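# Unlock and fold down the card table's standing leg

## Task

Release the lock on the one card-table leg that is still standing and fold it down so it lies flat like the other three. It only counts if the leg stays folded on its own, not because the robot is holding it. Afterwards, release it and move the grippers away.

## Robot and tools

Robot: two arms, left_arm and right_arm, each with 7 joints and a parallel gripper. The names are labels only and do not match the left or right side of any image. All reported positions share one scene frame in metres. The origin sits on the table top midway between the arms. +x points out over the table, +z points up, and left_arm is on the +y side.

execute_actions takes {"actions": [...]} holding at most one item, plus an optional "pictures" boolean (images come by default). Three forms:
- Empty list: sends nothing new and just reports the current state.
- {"rows": [...], "steps": n}: n is 1 to 15 control steps of 1/30 s each, default 15. Each row is used for one step, and the last row repeats if there are fewer rows than steps.
- {"steps": n} with no rows: a wait of up to 300 steps, counted from the previous result. Time spent replying is part of it.
If a call is refused, nothing reaches the robot.

Every row holds exactly 20 numbers, each in [-1, 1], and both arms are always included. Order: left_arm's 7 joint values, then its gripper position, force_limit and speed; then the same 10 for right_arm. Joint columns: waist, shoulder, upper arm roll, elbow, forearm roll, wrist pitch, wrist roll.

Joint values are offsets, not poses. They are measured from that arm's joint angles in the most recent result that listed them. Before any such result in the scene, and for later calls inside a single reply, they are measured from where the arm is when the action begins. They are not measured from the previous row. Scale: 1.0 equals 0.9985 rad for waist, shoulder, upper arm roll and elbow, and 0.8765 rad for forearm roll, wrist pitch and wrist roll. Sending all zeros is not a hold. It pulls the arm back to that reference angle.

Stated joint ranges in rad: waist ±6.283, shoulder ±2.250, upper arm roll ±6.283, elbow ±2.580, forearm roll ±6.283, wrist pitch ±2.100, wrist roll ±6.283. A call is refused if it pushes a joint outward more than 0.013 rad beyond its range. The true end may differ from the stated one by up to 0.013 rad. A request past the true end is clipped there, and a "joint sent to its limit" line may follow, possibly about an earlier action. If that line is missing, the joint may still be at its end.

Gripper numbers are absolute commands, not offsets.
- position: +1 is fully open (50 mm gap), and the pads meet near -0.65. Use -1 to grasp.
- force_limit: per-pad force of about 20 N at -1, 102 N at 0 and 185 N at +1. The real grip can be up to roughly 17% higher.
- speed: rate at which the gap changes, 20 mm/s at -1, 85 at 0, 150 at +1.
To leave a gripper unchanged, resend its current three values. A 0 is a real command. Once the fingers have stopped, new force or speed values only take effect when position changes by at least 0.01. To grip more gently, open first.

The fingers point along the gripper's +z axis and close along its x axis. The reported hand point lies between the pads, and the tips reach 17.5 mm past it. Turning only the last joint moves that point around a 25 mm circle.

Motion limits. Joints are limited in speed and acceleration and arrive together. A new command that reverses direction stops them together first. Each step, the target is held within 0.304 rad (first four joints) or 0.266 rad (last three) of the measured angle. The target is also scaled back if it would move the hand more than 70 mm. Large moves therefore need several calls, and an arm may still be travelling when the result comes back.

Between calls, arms keep heading for the last row sent. They give up once all have nearly stopped or a HELD step occurs, but a blocked or very slow move still counts as moving. The simulation keeps running while you think.

Result lines:
- State line, `left_arm: …` | `right_arm: …`: end_effector_position (m) and end_effector_quat_wxyz for each arm. Positions can be off, more so at long reach.
- Joint positions and Joint velocities: one block per arm, in column order (rad, rad/s).
- object_status: 0 moving; 1 stopped while opening; 2 stopped while closing, meaning a grasp; 3 at target, pads met, or a very thin or slightly wider object. Any new position resets it to 0 until the fingers settle. After a grip at force_limit -1 it stays 2 even if the object slips out.
- position_measured: counts. Opening in mm ≈ (250 - counts) × 0.202.
- "joint command not followed": a clearance check changed or blocked joint targets. The rest of the row still ran.
- HELD: marks steps on which all or part of your row was not sent.
- MOTOR HOT: a motor is at 60 °C or more. At 75 °C an OVER-TEMPERATURE FAULT makes that arm sag while it cools.
- TORQUE FAULT: contact torque hit a joint's load limit. The arm freezes for 10 s and drops the rest of the call. Limits: 49.1 N m for the first four joints, 30.9 N m for the last three. A carried load counts toward them.

Grip behaviour: a grip on a fixed, off-centre part weakens over time. At force_limit -1 it can vanish within about a minute. If force falls sharply, the fingers re-close by themselves, except after a force_limit -1 grip.

zoom_image: {"camera": name, "region": [x0, y0, x1, y1]}. Pixel coordinates start at the top-left, and the region can be at most 504×504. Cameras: cam_high, cam_low, cam_left_wrist, cam_right_wrist, all 896×504. Calibration (K, distortion, T_world_to_cam) is provided and may be off by a few degrees and millimetres. Wrist camera poses follow the reported joints.

Its result gives the next task. Replying without any tool call ends everything. If resuming after a summary, first send an empty action list to get the scene number and task.

Avoid the following:
- arms hitting or pressing on each other
- hard shoves or slams
- dropping things
- knocking anything out of the work area, which fails the task
- long high-force holds, which overheat motors
Loose objects may occasionally be nudged by outside pushes. Finish with the leg folded and resting on its own, grippers open and moved clear.

Each tool is called after "Request:" in YAML: its name, and indented under it one key for each argument.

## Session

Request:
execute_actions:
  actions: []

Scene clock: 0.00 s of 4050.00 s.
left_arm: end_effector_position=(+0.7743, +0.4124, +0.1851) position_measured=3 object_status=3 end_effector_quat_wxyz=(-0.232, +0.826, +0.451, +0.246) | right_arm: end_effector_position=(+0.7415, -0.1002, +0.1117) position_measured=3 object_status=3 end_effector_quat_wxyz=(-0.317, +0.749, -0.571, -0.110)
Joint positions: left_arm=[-0.039  1.206 -0.092  0.359 -0.593  1.448  1.15 ] | right_arm=[ 0.252  1.264 -1.225  1.054  0.738  0.849  4.369]
Joint velocities: left_arm=[ 0.001  0.001 -0.     0.    -0.     0.001 -0.   ] | right_arm=[-0.    -0.     0.     0.001  0.     0.     0.002]
Motor temperatures (°C, as the motors report them): left_arm=[40 35 38 32 44 40 41] | right_arm=[36 35 38 38 43 41 45]

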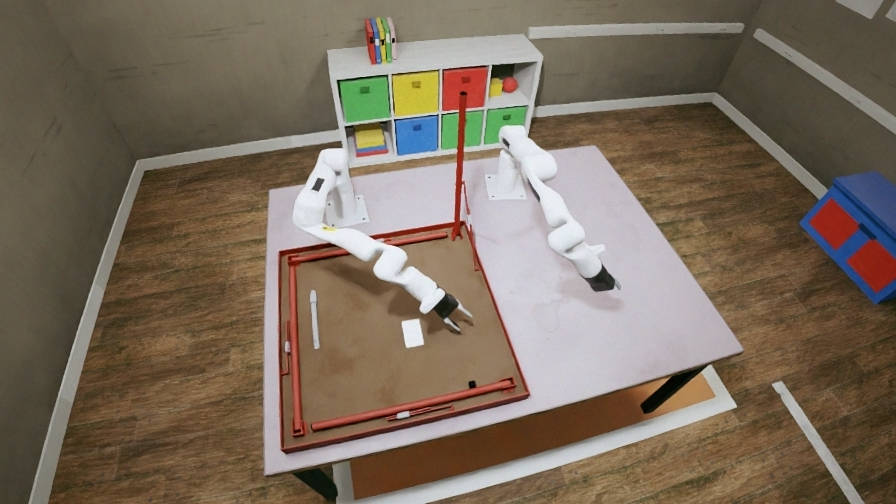

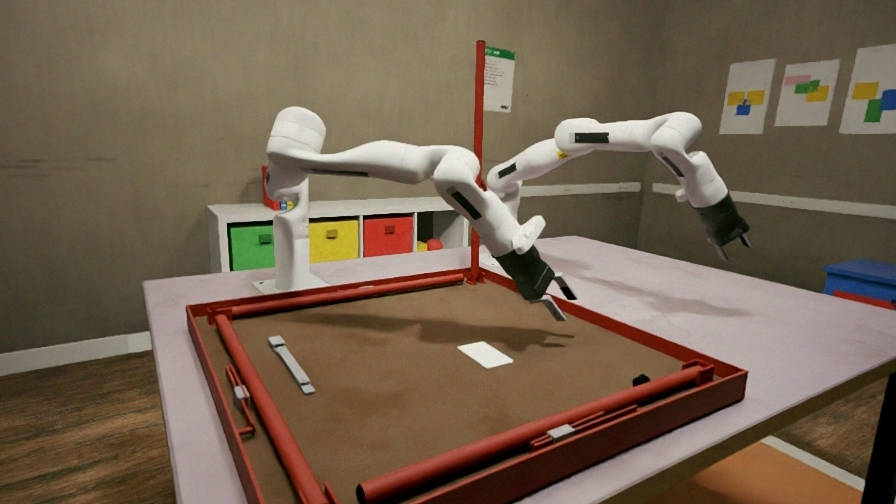

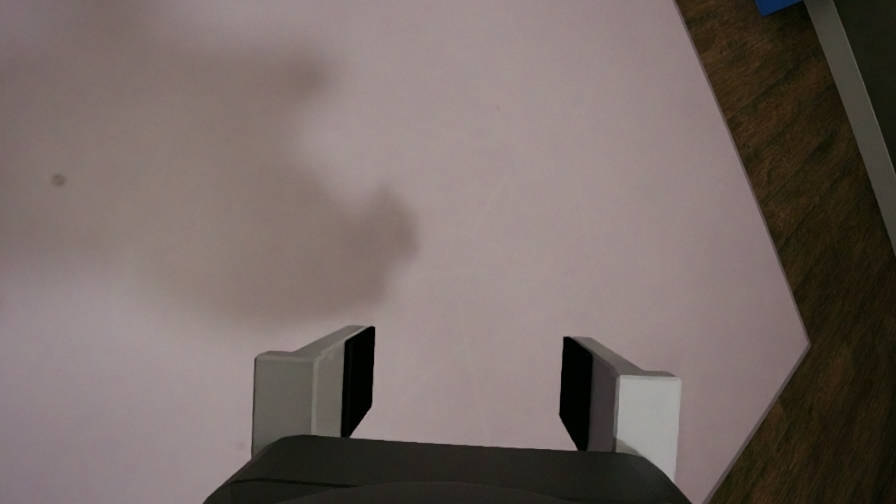

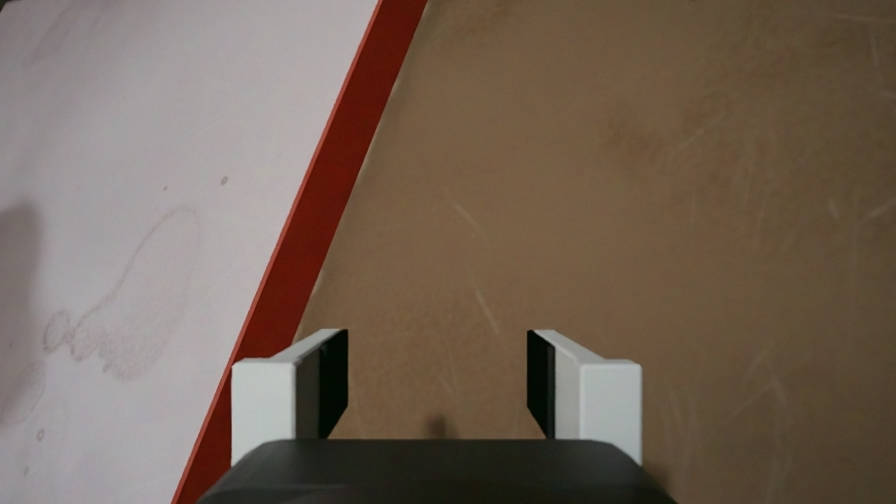

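Request:
zoom_image:
  camera: "cam_high"
  region: [410, 160, 530, 290]

Request:
zoom_image:
  camera: "cam_low"
  region: [420, 150, 580, 310]

Request:
zoom_image:
  camera: "cam_low"
  region: [500, 340, 760, 480]

Request:
zoom_image:
  camera: "cam_high"
  region: [260, 210, 540, 460]

Region (410, 160, 530, 290) of cam_high's 896x504 image, scaled by 3.877, with more detail than that image has; it fills the left 465 columns of this view, and the rest is white.

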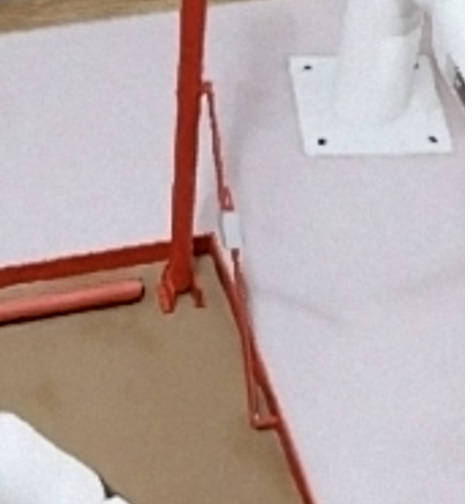

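Region (420, 150, 580, 310) of cam_low's 896x504 image, scaled by 3.150, with more detail than that image has.

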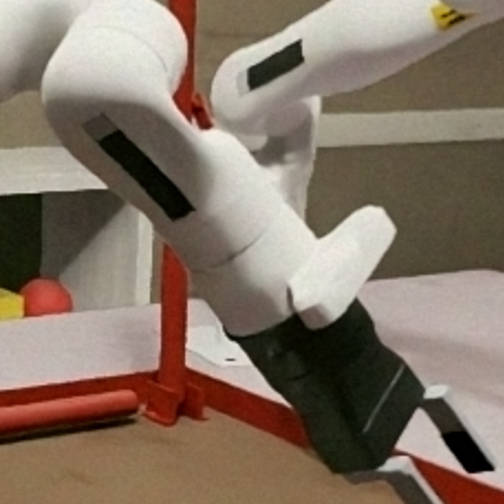

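Region (500, 340, 760, 480) of cam_low's 896x504 image, scaled by 1.938, with more detail than that image has; it fills the top 271 rows of this view, and the rest is white.

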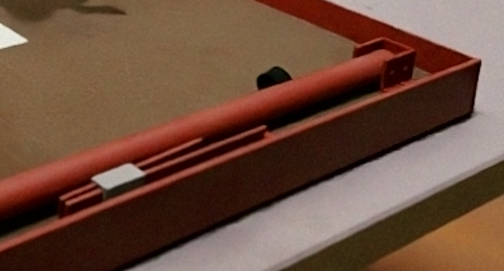

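Region (260, 210, 540, 460) of cam_high's 896x504 image, scaled by 1.800, with more detail than that image has; it fills the top 450 rows of this view, and the rest is white.

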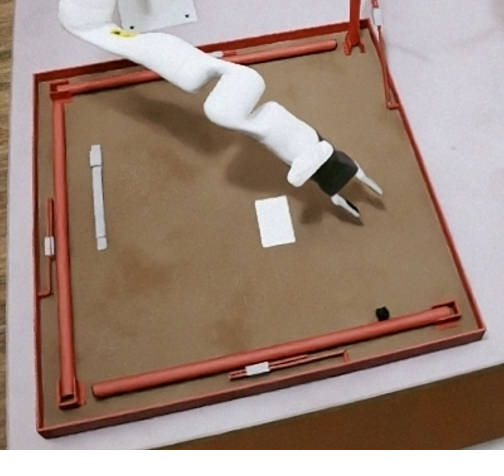

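Request:
execute_actions:
  actions:
    - {"rows":[[-0.638,-0.149,0.092,0.3,1,0.19,-0.1,1,0,0, 0.1,-0.45,1,0.35,0.3,-0.8,-0.33,1,0,0]]}
  pictures: false

Request:
execute_actions:
  actions:
    - {"steps":45}

Scene clock: 42.43 s of 4050.00 s.
left_arm: end_effector_position=(+0.6322, +0.5337, +0.1366) position_measured=3 object_status=3 end_effector_quat_wxyz=(-0.162, +0.789, +0.592, +0.019) | right_arm: end_effector_position=(+0.8038, -0.2528, +0.1682) position_measured=3 object_status=3 end_effector_quat_wxyz=(-0.308, +0.741, -0.582, +0.128)
Joint positions: left_arm=[-0.387  1.097 -0.024  0.578 -0.291  1.57   1.086] | right_arm=[ 0.323  0.957 -0.888  1.306  0.93   0.55   4.159]
Joint velocities: left_arm=[-1.037 -0.155  0.101  0.333  0.902  0.187 -0.098] | right_arm=[ 0.094 -0.489  0.901  0.345  0.255 -0.795 -0.285]
Motor temperatures (°C, as the motors report them): left_arm=[40 38 38 33 44 40 41] | right_arm=[36 37 39 38 43 41 45]
Steps of this call (steps 1 to 150: nothing new was sent; then 36.93 s passed at rest; steps 151 to 165: all 15 steps of this action). Readings (joint positions | what the end effector reports):
151: left_arm=[-0.040 1.205 -0.092 0.360 -0.592 1.449 1.150] | right_arm=[0.253 1.262 -1.224 1.056 0.739 0.848 4.368] | left_arm position_measured=3 object_status=3 | right_arm position_measured=3 object_status=3
152: left_arm=[-0.045 1.201 -0.089 0.365 -0.587 1.451 1.149] | right_arm=[0.255 1.256 -1.219 1.062 0.743 0.843 4.364] | left_arm position_measured=3 object_status=3 | right_arm position_measured=3 object_status=3
154: left_arm=[-0.072 1.186 -0.080 0.392 -0.563 1.465 1.141] | right_arm=[0.264 1.225 -1.194 1.090 0.765 0.820 4.341] | left_arm position_measured=3 object_status=3 | right_arm position_measured=3 object_status=3
158: left_arm=[-0.173 1.145 -0.056 0.474 -0.478 1.511 1.117] | right_arm=[0.293 1.116 -1.088 1.191 0.845 0.727 4.255] | left_arm position_measured=3 object_status=3 | right_arm position_measured=3 object_status=3
165: the state above

Scene clock: 43.93 s of 4050.00 s.
left_arm: end_effector_position=(+0.6067, +0.5050, +0.1353) position_measured=3 object_status=3 end_effector_quat_wxyz=(+0.109, +0.697, +0.697, -0.129) | right_arm: end_effector_position=(+0.8431, -0.5785, +0.1871) position_measured=3 object_status=3 end_effector_quat_wxyz=(-0.226, +0.676, -0.611, +0.343)
Joint positions: left_arm=[-0.676  1.057 -0.     0.658  0.284  1.615  1.063] | right_arm=[ 0.352  0.814 -0.227  1.404  1.001  0.147  4.08 ]
Joint velocities: left_arm=[ 0.001  0.001  0.    -0.     0.001 -0.001  0.   ] | right_arm=[-0.    -0.002  0.     0.    -0.     0.    -0.001]
Motor temperatures (°C, as the motors report them): left_arm=[40 38 38 33 44 40 41] | right_arm=[36 37 39 38 43 41 45]
Steps of this call (steps 1 to 45: the robot went on to your last target). Readings (joint positions | what the end effector reports):
1: left_arm=[-0.423 1.092 -0.021 0.588 -0.260 1.576 1.083] | right_arm=[0.326 0.941 -0.858 1.317 0.938 0.523 4.150] | left_arm position_measured=3 object_status=3 | right_arm position_measured=3 object_status=3
2: left_arm=[-0.460 1.087 -0.017 0.599 -0.226 1.582 1.080] | right_arm=[0.329 0.927 -0.827 1.326 0.945 0.496 4.142] | left_arm position_measured=3 object_status=3 | right_arm position_measured=3 object_status=3
4: left_arm=[-0.531 1.077 -0.014 0.618 -0.149 1.593 1.074] | right_arm=[0.333 0.904 -0.765 1.343 0.957 0.442 4.128] | left_arm position_measured=3 object_status=3 | right_arm position_measured=3 object_status=3
8: left_arm=[-0.615 1.066 -0.008 0.642 0.012 1.606 1.067] | right_arm=[0.340 0.870 -0.640 1.366 0.975 0.335 4.109] | left_arm position_measured=3 object_status=3 | right_arm position_measured=3 object_status=3
45: the state above
All arms were judged still, so your last target was given up. Only a new action makes them travel on or press farther. Fingers that are still opening or closing keep moving.
camera_calibration (this result's frames):
cam_left_wrist: T_world_to_cam=[[-0.0512365, 0.922495, -0.382594, -0.376079], [0.997638, 0.0297303, -0.0619181, -0.574577], [-0.0457445, -0.384863, -0.921839, 0.512225], [0, 0, 0, 1]] pos_world=[0.577382, 0.56115, 0.292727]
cam_right_wrist: T_world_to_cam=[[0.00613216, -0.97961, 0.200814, -0.61346], [-0.648556, -0.15675, -0.744852, 0.628527], [0.761142, -0.125672, -0.636294, -0.43396], [0, 0, 0, 1]] pos_world=[0.741702, -0.556967, 0.315225]

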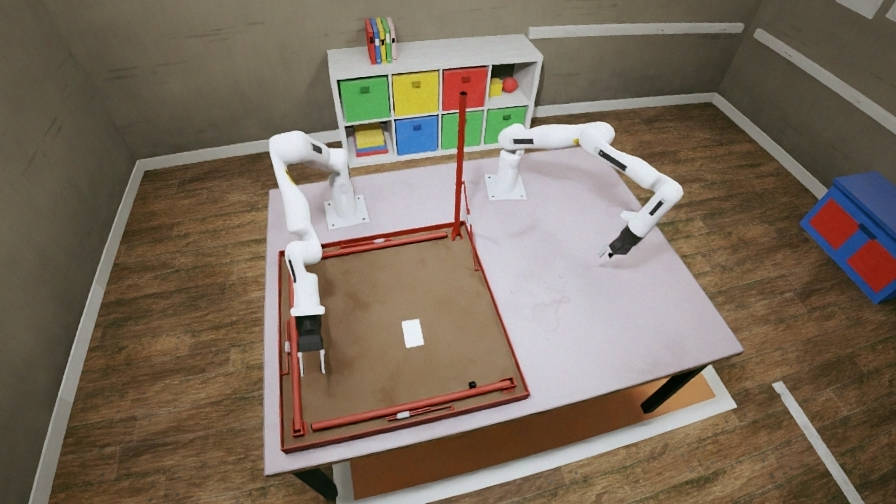

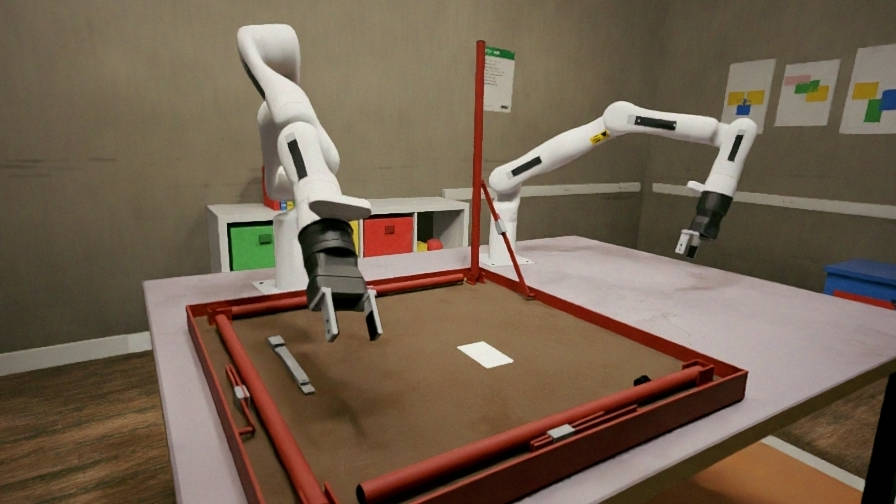

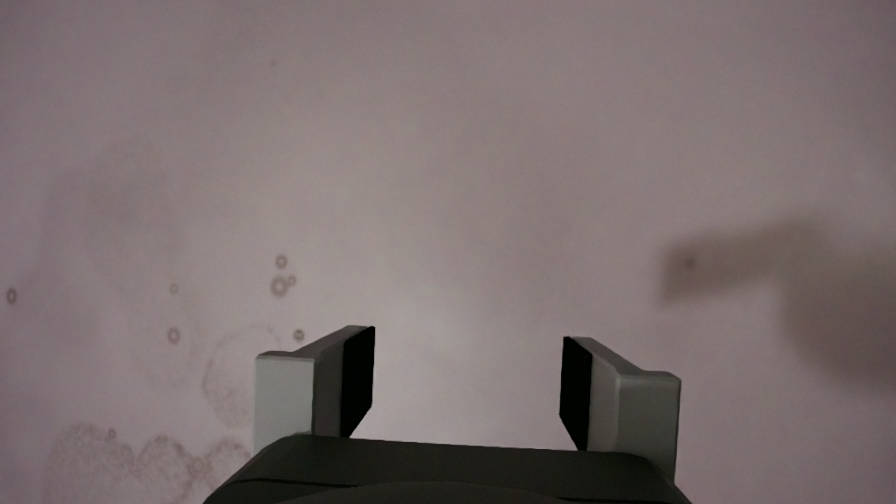

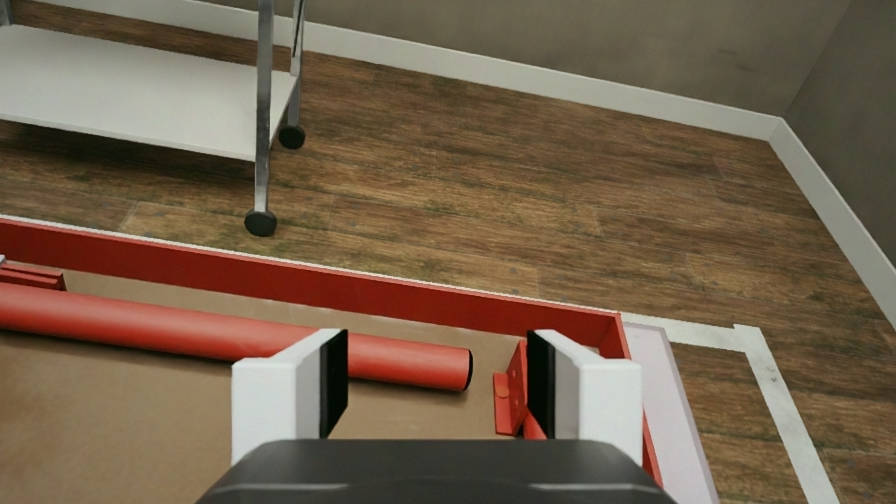

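Request:
execute_actions:
  actions:
    - {"rows":[[0,0,0,0.55,0.908,0,0,1,0,0, -0.1,-0.628,0.227,0.6,0.565,-1,0,1,0,0]]}
  pictures: false

Request:
execute_actions:
  actions:
    - {"steps":30}
  pictures: false

Request:
execute_actions:
  actions:
    - {"rows":[[0,0,0,0.783,0,0,0,1,0,0, -0.1,0,0,0.32,0,-0.897,0,1,0,0]]}
  pictures: false

Request:
execute_actions:
  actions:
    - {"steps":30}

Request:
zoom_image:
  camera: "cam_low"
  region: [440, 165, 580, 310]

Scene clock: 47.03 s of 4050.00 s.
left_arm: end_effector_position=(+0.5446, +0.3551, +0.1153) position_measured=3 object_status=3 end_effector_quat_wxyz=(+0.213, +0.598, +0.694, -0.340) | right_arm: end_effector_position=(+0.7508, -0.5072, +0.3106) position_measured=3 object_status=3 end_effector_quat_wxyz=(-0.242, +0.774, -0.421, +0.407)
Joint positions: left_arm=[-0.677  1.057 -0.001  1.04   0.628  1.615  1.063] | right_arm=[ 0.279  0.455 -0.057  1.755  1.305 -0.16   4.08 ]
Joint velocities: left_arm=[-0.001  0.013 -0.003  0.979  1.17   0.006 -0.   ] | right_arm=[-0.081 -0.85   0.193  0.823  0.645 -0.752  0.001]
Motor temperatures (°C, as the motors report them): left_arm=[40 38 38 33 44 40 41] | right_arm=[36 38 39 38 43 41 45]
Steps of this call (steps 1 to 78: nothing new was sent; steps 79 to 93: all 15 steps of this action). Readings (joint positions | what the end effector reports):
79: left_arm=[-0.676 1.057 -0.000 0.659 0.285 1.615 1.063] | right_arm=[0.352 0.813 -0.226 1.405 1.002 0.147 4.080] | left_arm position_measured=3 object_status=3 | right_arm position_measured=3 object_status=3
80: left_arm=[-0.676 1.056 -0.000 0.664 0.289 1.614 1.063] | right_arm=[0.350 0.807 -0.222 1.411 1.006 0.143 4.080] | left_arm position_measured=3 object_status=3 | right_arm position_measured=3 object_status=3
82: left_arm=[-0.677 1.055 -0.001 0.691 0.312 1.614 1.063] | right_arm=[0.339 0.777 -0.202 1.440 1.029 0.119 4.080] | left_arm position_measured=3 object_status=3 | right_arm position_measured=3 object_status=3
86: left_arm=[-0.677 1.054 -0.001 0.805 0.411 1.614 1.063] | right_arm=[0.308 0.663 -0.131 1.550 1.127 0.022 4.080] | left_arm position_measured=3 object_status=3 | right_arm position_measured=3 object_status=3
93: the state above

Scene clock: 48.03 s of 4050.00 s.
left_arm: end_effector_position=(+0.5967, +0.2677, +0.1864) position_measured=3 object_status=3 end_effector_quat_wxyz=(+0.381, +0.455, +0.679, -0.433) | right_arm: end_effector_position=(+0.6102, -0.3270, +0.4068) position_measured=3 object_status=3 end_effector_quat_wxyz=(-0.421, +0.808, -0.207, +0.355)
Joint positions: left_arm=[-0.676  1.057 -0.     1.207  1.08   1.615  1.063] | right_arm=[ 0.252  0.187 -0.     2.003  1.496 -0.729  4.08 ]
Joint velocities: left_arm=[-0.001  0.    -0.     0.001  0.    -0.001 -0.   ] | right_arm=[-0.     0.001 -0.     0.    -0.    -0.     0.001]
Motor temperatures (°C, as the motors report them): left_arm=[40 38 38 33 44 40 41] | right_arm=[36 38 39 38 43 41 45]
Steps of this call (steps 1 to 30: the robot went on to your last target). Readings (joint positions | what the end effector reports):
1: left_arm=[-0.676 1.057 -0.001 1.070 0.668 1.615 1.063] | right_arm=[0.277 0.427 -0.051 1.782 1.326 -0.185 4.080] | left_arm position_measured=3 object_status=3 | right_arm position_measured=3 object_status=3
2: left_arm=[-0.676 1.058 -0.001 1.096 0.708 1.615 1.063] | right_arm=[0.274 0.400 -0.045 1.807 1.346 -0.213 4.080] | left_arm position_measured=3 object_status=3 | right_arm position_measured=3 object_status=3
4: left_arm=[-0.676 1.059 -0.000 1.135 0.790 1.615 1.063] | right_arm=[0.269 0.349 -0.034 1.854 1.382 -0.274 4.080] | left_arm position_measured=3 object_status=3 | right_arm position_measured=3 object_status=3
8: left_arm=[-0.675 1.058 -0.000 1.180 0.952 1.615 1.063] | right_arm=[0.261 0.267 -0.016 1.931 1.442 -0.427 4.080] | left_arm position_measured=3 object_status=3 | right_arm position_measured=3 object_status=3
30: the state above

Scene clock: 48.53 s of 4050.00 s.
left_arm: end_effector_position=(+0.4765, +0.2032, +0.1690) position_measured=3 object_status=3 end_effector_quat_wxyz=(+0.291, +0.325, +0.691, -0.577) | right_arm: end_effector_position=(+0.4564, -0.1967, +0.3772) position_measured=3 object_status=3 end_effector_quat_wxyz=(-0.564, +0.795, -0.151, +0.165)
Joint positions: left_arm=[-0.676  1.057 -0.     1.636  1.08   1.614  1.063] | right_arm=[ 0.171  0.188 -0.     2.264  1.497 -1.099  4.08 ]
Joint velocities: left_arm=[ 0.001  0.003  0.001  1.174 -0.002  0.001 -0.   ] | right_arm=[-0.107 -0.    -0.004  0.361  0.001 -1.215  0.001]
Motor temperatures (°C, as the motors report them): left_arm=[40 38 38 33 44 40 41] | right_arm=[36 38 39 38 43 41 45]
Steps of this call (steps 1 to 15: all 15 steps of this action). Readings (joint positions | what the end effector reports):
1: left_arm=[-0.676 1.057 -0.000 1.208 1.080 1.615 1.063] | right_arm=[0.252 0.187 0.000 2.004 1.496 -0.730 4.080] | left_arm position_measured=3 object_status=3 | right_arm position_measured=3 object_status=3
2: left_arm=[-0.676 1.056 -0.000 1.214 1.080 1.615 1.063] | right_arm=[0.250 0.187 0.001 2.009 1.495 -0.734 4.080] | left_arm position_measured=3 object_status=3 | right_arm position_measured=3 object_status=3
4: left_arm=[-0.676 1.055 -0.000 1.240 1.081 1.614 1.063] | right_arm=[0.240 0.187 0.002 2.035 1.495 -0.757 4.080] | left_arm position_measured=3 object_status=3 | right_arm position_measured=3 object_status=3
8: left_arm=[-0.677 1.055 -0.000 1.362 1.081 1.614 1.063] | right_arm=[0.212 0.187 0.001 2.128 1.496 -0.848 4.080] | left_arm position_measured=3 object_status=3 | right_arm position_measured=3 object_status=3
15: the state above

Scene clock: 49.53 s of 4050.00 s.
left_arm: end_effector_position=(+0.3797, +0.1509, +0.1991) position_measured=3 object_status=3 end_effector_quat_wxyz=(+0.207, +0.206, +0.677, -0.676) | right_arm: end_effector_position=(+0.3581, -0.1532, +0.4695) position_measured=3 object_status=3 end_effector_quat_wxyz=(+0.704, -0.704, +0.065, -0.063)
Joint positions: left_arm=[-0.676  1.057 -0.     1.989  1.08   1.615  1.063] | right_arm=[ 0.153  0.187 -0.     2.322  1.496 -1.515  4.08 ]
Joint velocities: left_arm=[-0.001  0.    -0.    -0.001 -0.001 -0.001  0.   ] | right_arm=[ 0.001  0.002  0.    -0.001  0.    -0.     0.002]
Motor temperatures (°C, as the motors report them): left_arm=[40 38 38 33 44 40 41] | right_arm=[36 38 39 38 43 41 45]
Steps of this call (steps 1 to 30: the robot went on to your last target). Readings (joint positions | what the end effector reports):
1: left_arm=[-0.676 1.057 -0.000 1.675 1.080 1.614 1.063] | right_arm=[0.168 0.188 -0.001 2.275 1.497 -1.140 4.080] | left_arm position_measured=3 object_status=3 | right_arm position_measured=3 object_status=3
2: left_arm=[-0.676 1.057 -0.000 1.714 1.080 1.614 1.063] | right_arm=[0.165 0.188 -0.001 2.284 1.497 -1.180 4.080] | left_arm position_measured=3 object_status=3 | right_arm position_measured=3 object_status=3
4: left_arm=[-0.676 1.057 -0.000 1.793 1.080 1.614 1.063] | right_arm=[0.161 0.188 -0.001 2.297 1.497 -1.262 4.080] | left_arm position_measured=3 object_status=3 | right_arm position_measured=3 object_status=3
8: left_arm=[-0.675 1.058 -0.000 1.930 1.079 1.615 1.063] | right_arm=[0.155 0.188 -0.000 2.314 1.496 -1.424 4.080] | left_arm position_measured=3 object_status=3 | right_arm position_measured=3 object_status=3
30: the state above
All arms were judged still, so your last target was given up. Only a new action makes them travel on or press farther. Fingers that are still opening or closing keep moving.
camera_calibration (this result's frames):
cam_left_wrist: T_world_to_cam=[[-0.852529, -0.0559522, -0.519677, 0.442564], [0.521338, -0.0198327, -0.853119, 0.0122278], [0.0374273, -0.998236, 0.046078, 0.292614], [0, 0, 0, 1]] pos_world=[0.359972, 0.317103, 0.226939]
cam_right_wrist: T_world_to_cam=[[0.980428, -0.196877, -0.000811644, -0.384929], [0.00491707, 0.0286074, -0.999579, 0.504955], [0.196817, 0.980011, 0.0290156, 0.227407], [0, 0, 0, 1]] pos_world=[0.330155, -0.313091, 0.497831]

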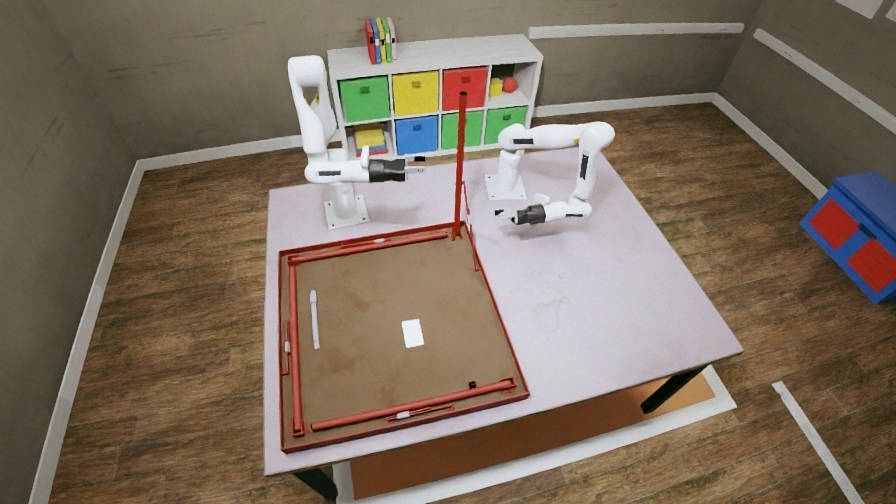

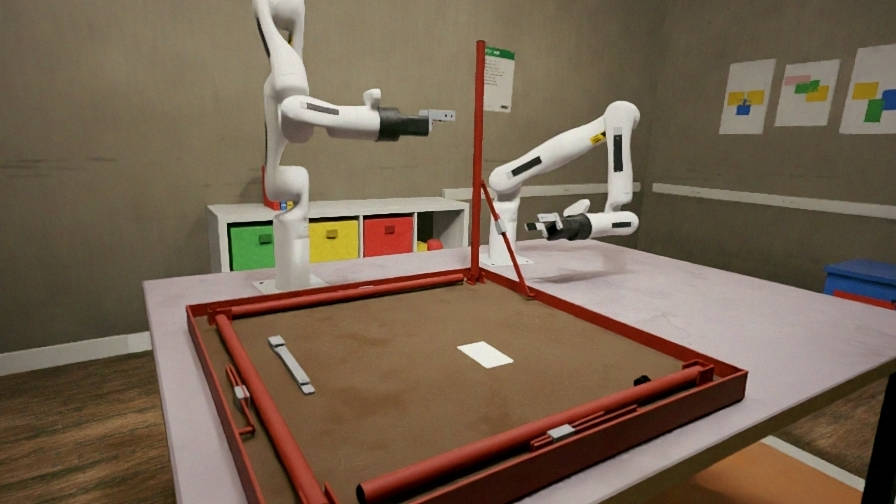

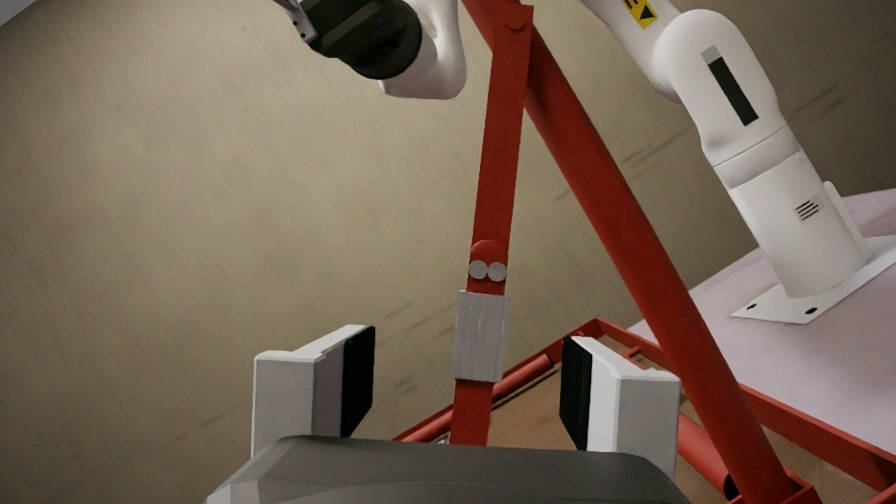

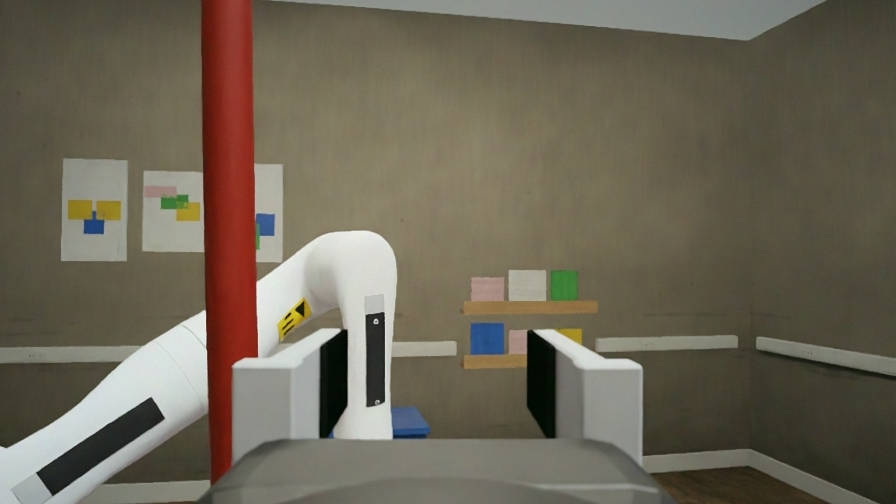

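Region (440, 165, 580, 310) of cam_low's 896x504 image, scaled by 3.476, with more detail than that image has; it fills the left 487 columns of this view, and the rest is white.

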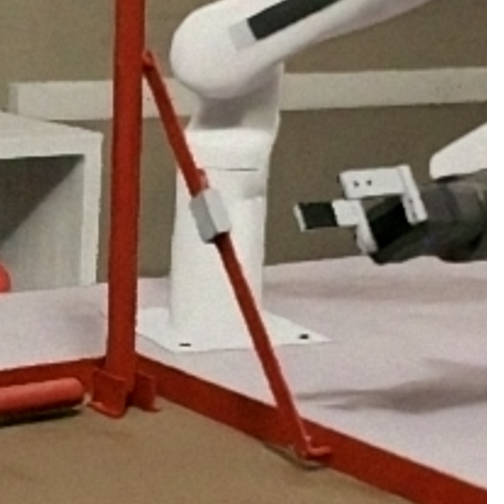

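Request:
zoom_image:
  camera: "cam_left_wrist"
  region: [400, 200, 600, 450]

Request:
zoom_image:
  camera: "cam_high"
  region: [375, 385, 475, 430]

Request:
zoom_image:
  camera: "cam_low"
  region: [200, 350, 300, 450]

Request:
zoom_image:
  camera: "cam_low"
  region: [475, 195, 525, 255]

Region (400, 200, 600, 450) of cam_left_wrist's 896x504 image, scaled by 2.016; it fills the left 403 columns of this view, and the rest is white.

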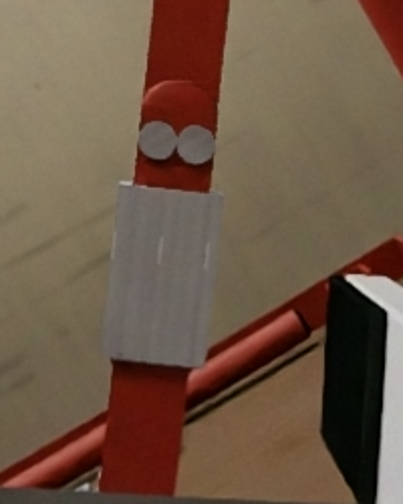

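Region (375, 385, 475, 430) of cam_high's 896x504 image, scaled by 5.040, with more detail than that image has; it fills the top 227 rows of this view, and the rest is white.

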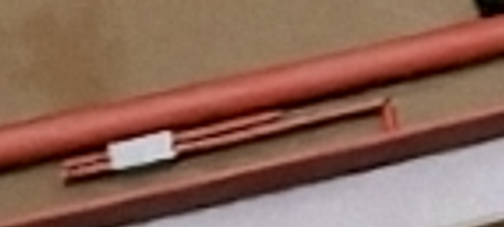

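Region (200, 350, 300, 450) of cam_low's 896x504 image, scaled by 5.040, with more detail than that image has.

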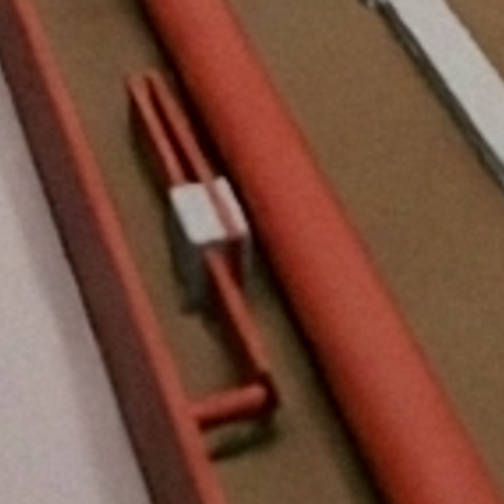

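Region (475, 195, 525, 255) of cam_low's 896x504 image, scaled by 8.400, with more detail than that image has.

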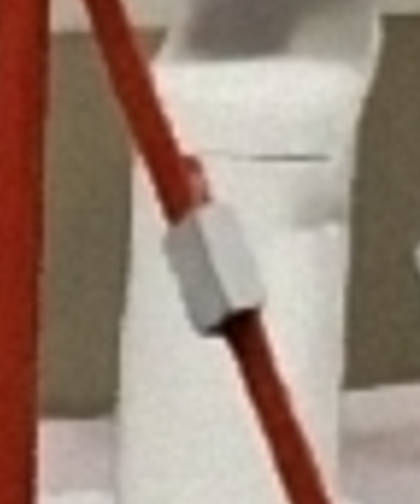

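Request:
execute_actions:
  actions:
    - {"rows":[[0.1,-0.005,0,0.04,0.112,-0.017,-0.1,1,0,0, -0.182,0,0,0,0,0,0,1,0,0],[0.1,-0.005,0,0.04,0.112,-0.017,-0.1,1,0,0, -0.182,0,0,0,0,0,0,1,0,0],[0.1,-0.005,0,0.04,0.112,-0.017,-0.1,1,0,0, -0.182,0,0,0,0,0,0,1,0,0],[0.2,-0.01,0,0.085,0.226,-0.035,-0.14,1,0,0, -0.182,0,0,0,0,0,0,1,0,0]]}
  pictures: false

Request:
execute_actions:
  actions:
    - {"steps":12}

Scene clock: 62.67 s of 4050.00 s.
left_arm: end_effector_position=(+0.3809, +0.0701, +0.2033) position_measured=3 object_status=3 end_effector_quat_wxyz=(+0.229, +0.224, +0.668, -0.672) | right_arm: end_effector_position=(+0.3039, -0.1009, +0.4695) position_measured=3 object_status=3 end_effector_quat_wxyz=(+0.707, -0.707, +0.002, -0.000)
Joint positions: left_arm=[-0.48   1.047  0.     2.074  1.278  1.584  0.94 ] | right_arm=[-0.025  0.187 -0.     2.323  1.496 -1.515  4.08 ]
Joint velocities: left_arm=[ 0.033 -0.001 -0.008  0.005  0.001 -0.003 -0.   ] | right_arm=[-0.034  0.002  0.003 -0.001  0.     0.     0.001]
Motor temperatures (°C, as the motors report them): left_arm=[40 38 38 33 44 40 41] | right_arm=[36 37 39 38 43 41 45]
Steps of this call (steps 1 to 90: nothing new was sent; then 9.63 s passed at rest; steps 91 to 105: all 15 steps of this action). Readings (joint positions | what the end effector reports):
91: left_arm=[-0.674 1.057 -0.001 1.989 1.081 1.615 1.062] | right_arm=[0.151 0.187 0.000 2.322 1.496 -1.515 4.080] | left_arm position_measured=3 object_status=3 | right_arm position_measured=3 object_status=3
92: left_arm=[-0.668 1.056 -0.001 1.991 1.085 1.614 1.058] | right_arm=[0.144 0.187 0.001 2.322 1.496 -1.515 4.080] | left_arm position_measured=3 object_status=3 | right_arm position_measured=3 object_status=3
94: left_arm=[-0.638 1.055 -0.002 2.002 1.111 1.610 1.035] | right_arm=[0.113 0.187 0.002 2.322 1.496 -1.515 4.080] | left_arm position_measured=3 object_status=3 | right_arm position_measured=3 object_status=3
98: left_arm=[-0.531 1.049 0.000 2.048 1.219 1.593 0.968] | right_arm=[0.014 0.187 -0.001 2.322 1.497 -1.516 4.080] | left_arm position_measured=3 object_status=3 | right_arm position_measured=3 object_status=3
105: the state above

Scene clock: 63.07 s of 4050.00 s.
left_arm: end_effector_position=(+0.3799, +0.0688, +0.2033) position_measured=3 object_status=3 end_effector_quat_wxyz=(+0.227, +0.225, +0.668, -0.672) | right_arm: end_effector_position=(+0.3026, -0.0998, +0.4695) position_measured=3 object_status=3 end_effector_quat_wxyz=(+0.707, -0.707, +0.001, +0.001)
Joint positions: left_arm=[-0.476  1.047 -0.     2.074  1.278  1.584  0.94 ] | right_arm=[-0.029  0.187 -0.     2.322  1.496 -1.515  4.08 ]
Joint velocities: left_arm=[ 0.002  0.    -0.001 -0.     0.001 -0.001 -0.   ] | right_arm=[-0.001 -0.001 -0.    -0.    -0.    -0.    -0.   ]
Motor temperatures (°C, as the motors report them): left_arm=[40 38 38 33 44 40 41] | right_arm=[36 37 39 38 43 41 45]
Steps of this call (steps 1 to 12: the robot went on to your last target). Readings (joint positions | what the end effector reports):
1: left_arm=[-0.479 1.047 -0.000 2.074 1.278 1.584 0.940] | right_arm=[-0.026 0.187 -0.000 2.322 1.496 -1.515 4.080] | left_arm position_measured=3 object_status=3 | right_arm position_measured=3 object_status=3
2: left_arm=[-0.478 1.047 -0.000 2.074 1.278 1.584 0.940] | right_arm=[-0.027 0.187 -0.000 2.322 1.496 -1.515 4.080] | left_arm position_measured=3 object_status=3 | right_arm position_measured=3 object_status=3
4: left_arm=[-0.477 1.047 -0.000 2.074 1.278 1.584 0.940] | right_arm=[-0.028 0.187 -0.000 2.322 1.496 -1.515 4.080] | left_arm position_measured=3 object_status=3 | right_arm position_measured=3 object_status=3
8: left_arm=[-0.476 1.047 -0.000 2.074 1.278 1.584 0.940] | right_arm=[-0.029 0.187 -0.000 2.322 1.496 -1.515 4.080] | left_arm position_measured=3 object_status=3 | right_arm position_measured=3 object_status=3
12: the state above
camera_calibration (this result's frames):
cam_left_wrist: T_world_to_cam=[[-0.820791, -0.0607719, -0.567987, 0.438429], [0.570175, -0.0267836, -0.821087, -0.010483], [0.0346863, -0.997792, 0.0566343, 0.209358], [0, 0, 0, 1]] pos_world=[0.358574, 0.235259, 0.228558]
cam_right_wrist: T_world_to_cam=[[0.999863, -0.0165436, -0.000811302, -0.307911], [-0.000330812, 0.029026, -0.999579, 0.505331], [0.0165602, 0.999442, 0.0290165, 0.242524], [0, 0, 0, 1]] pos_world=[0.30402, -0.26215, 0.497832]

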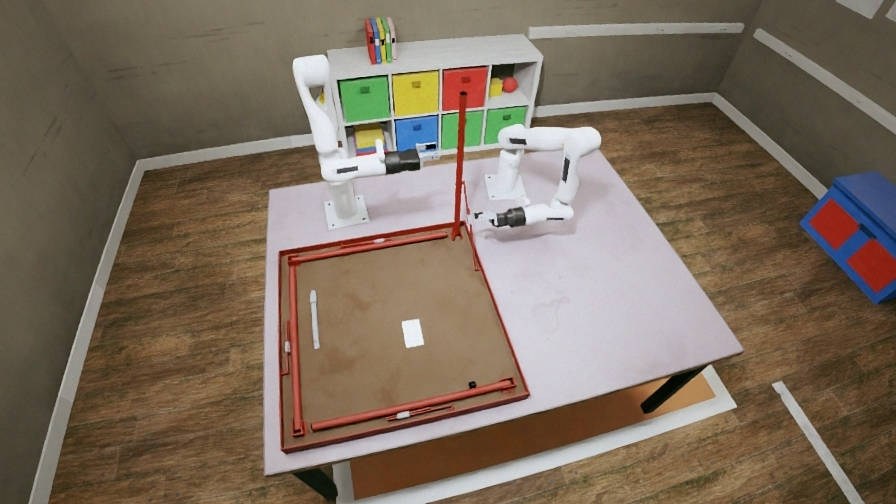

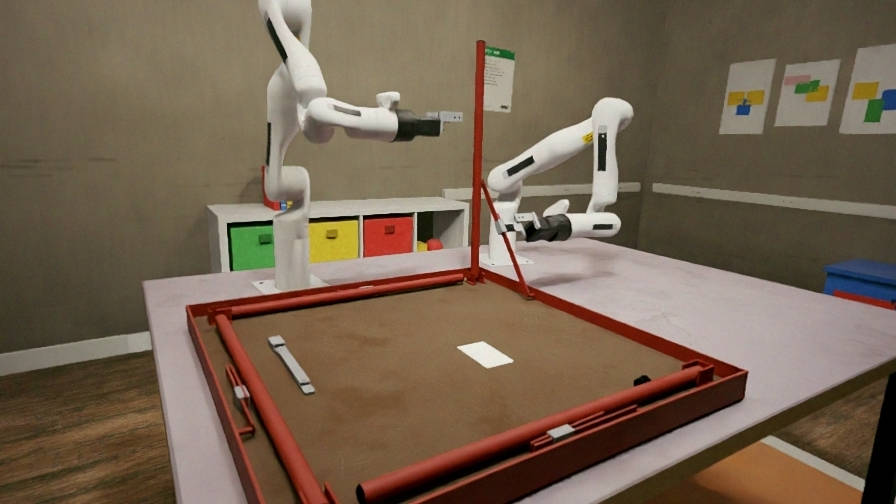

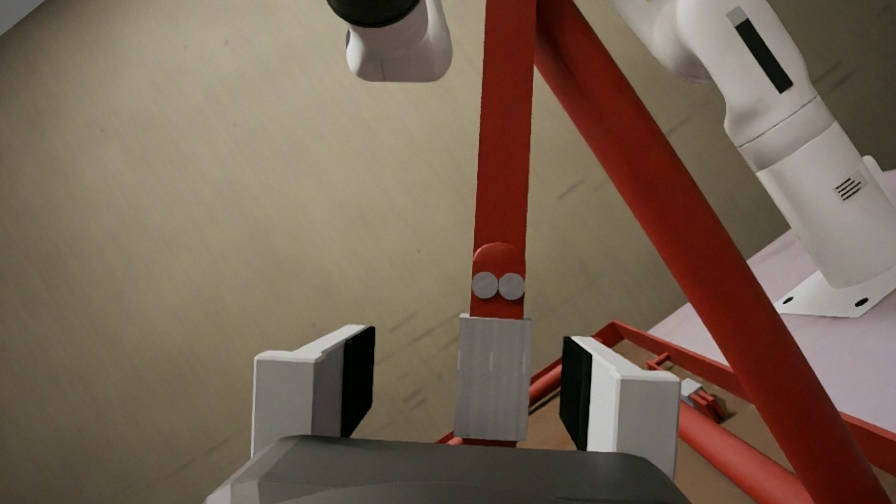

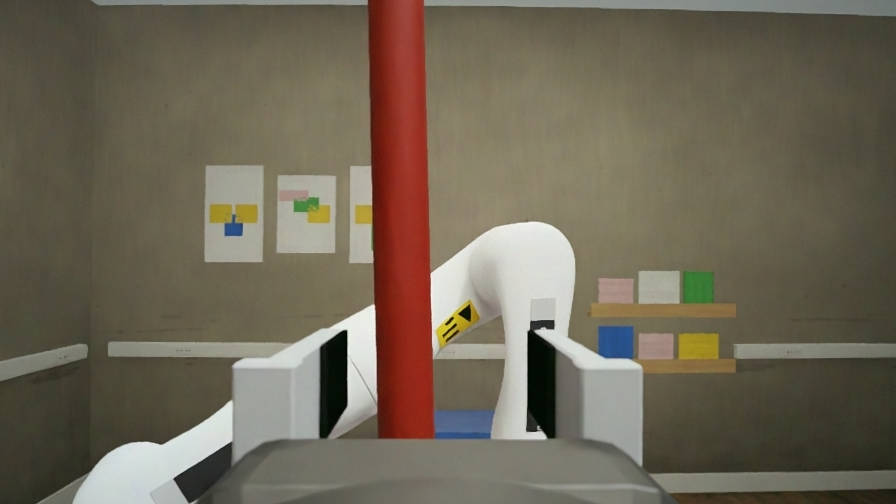

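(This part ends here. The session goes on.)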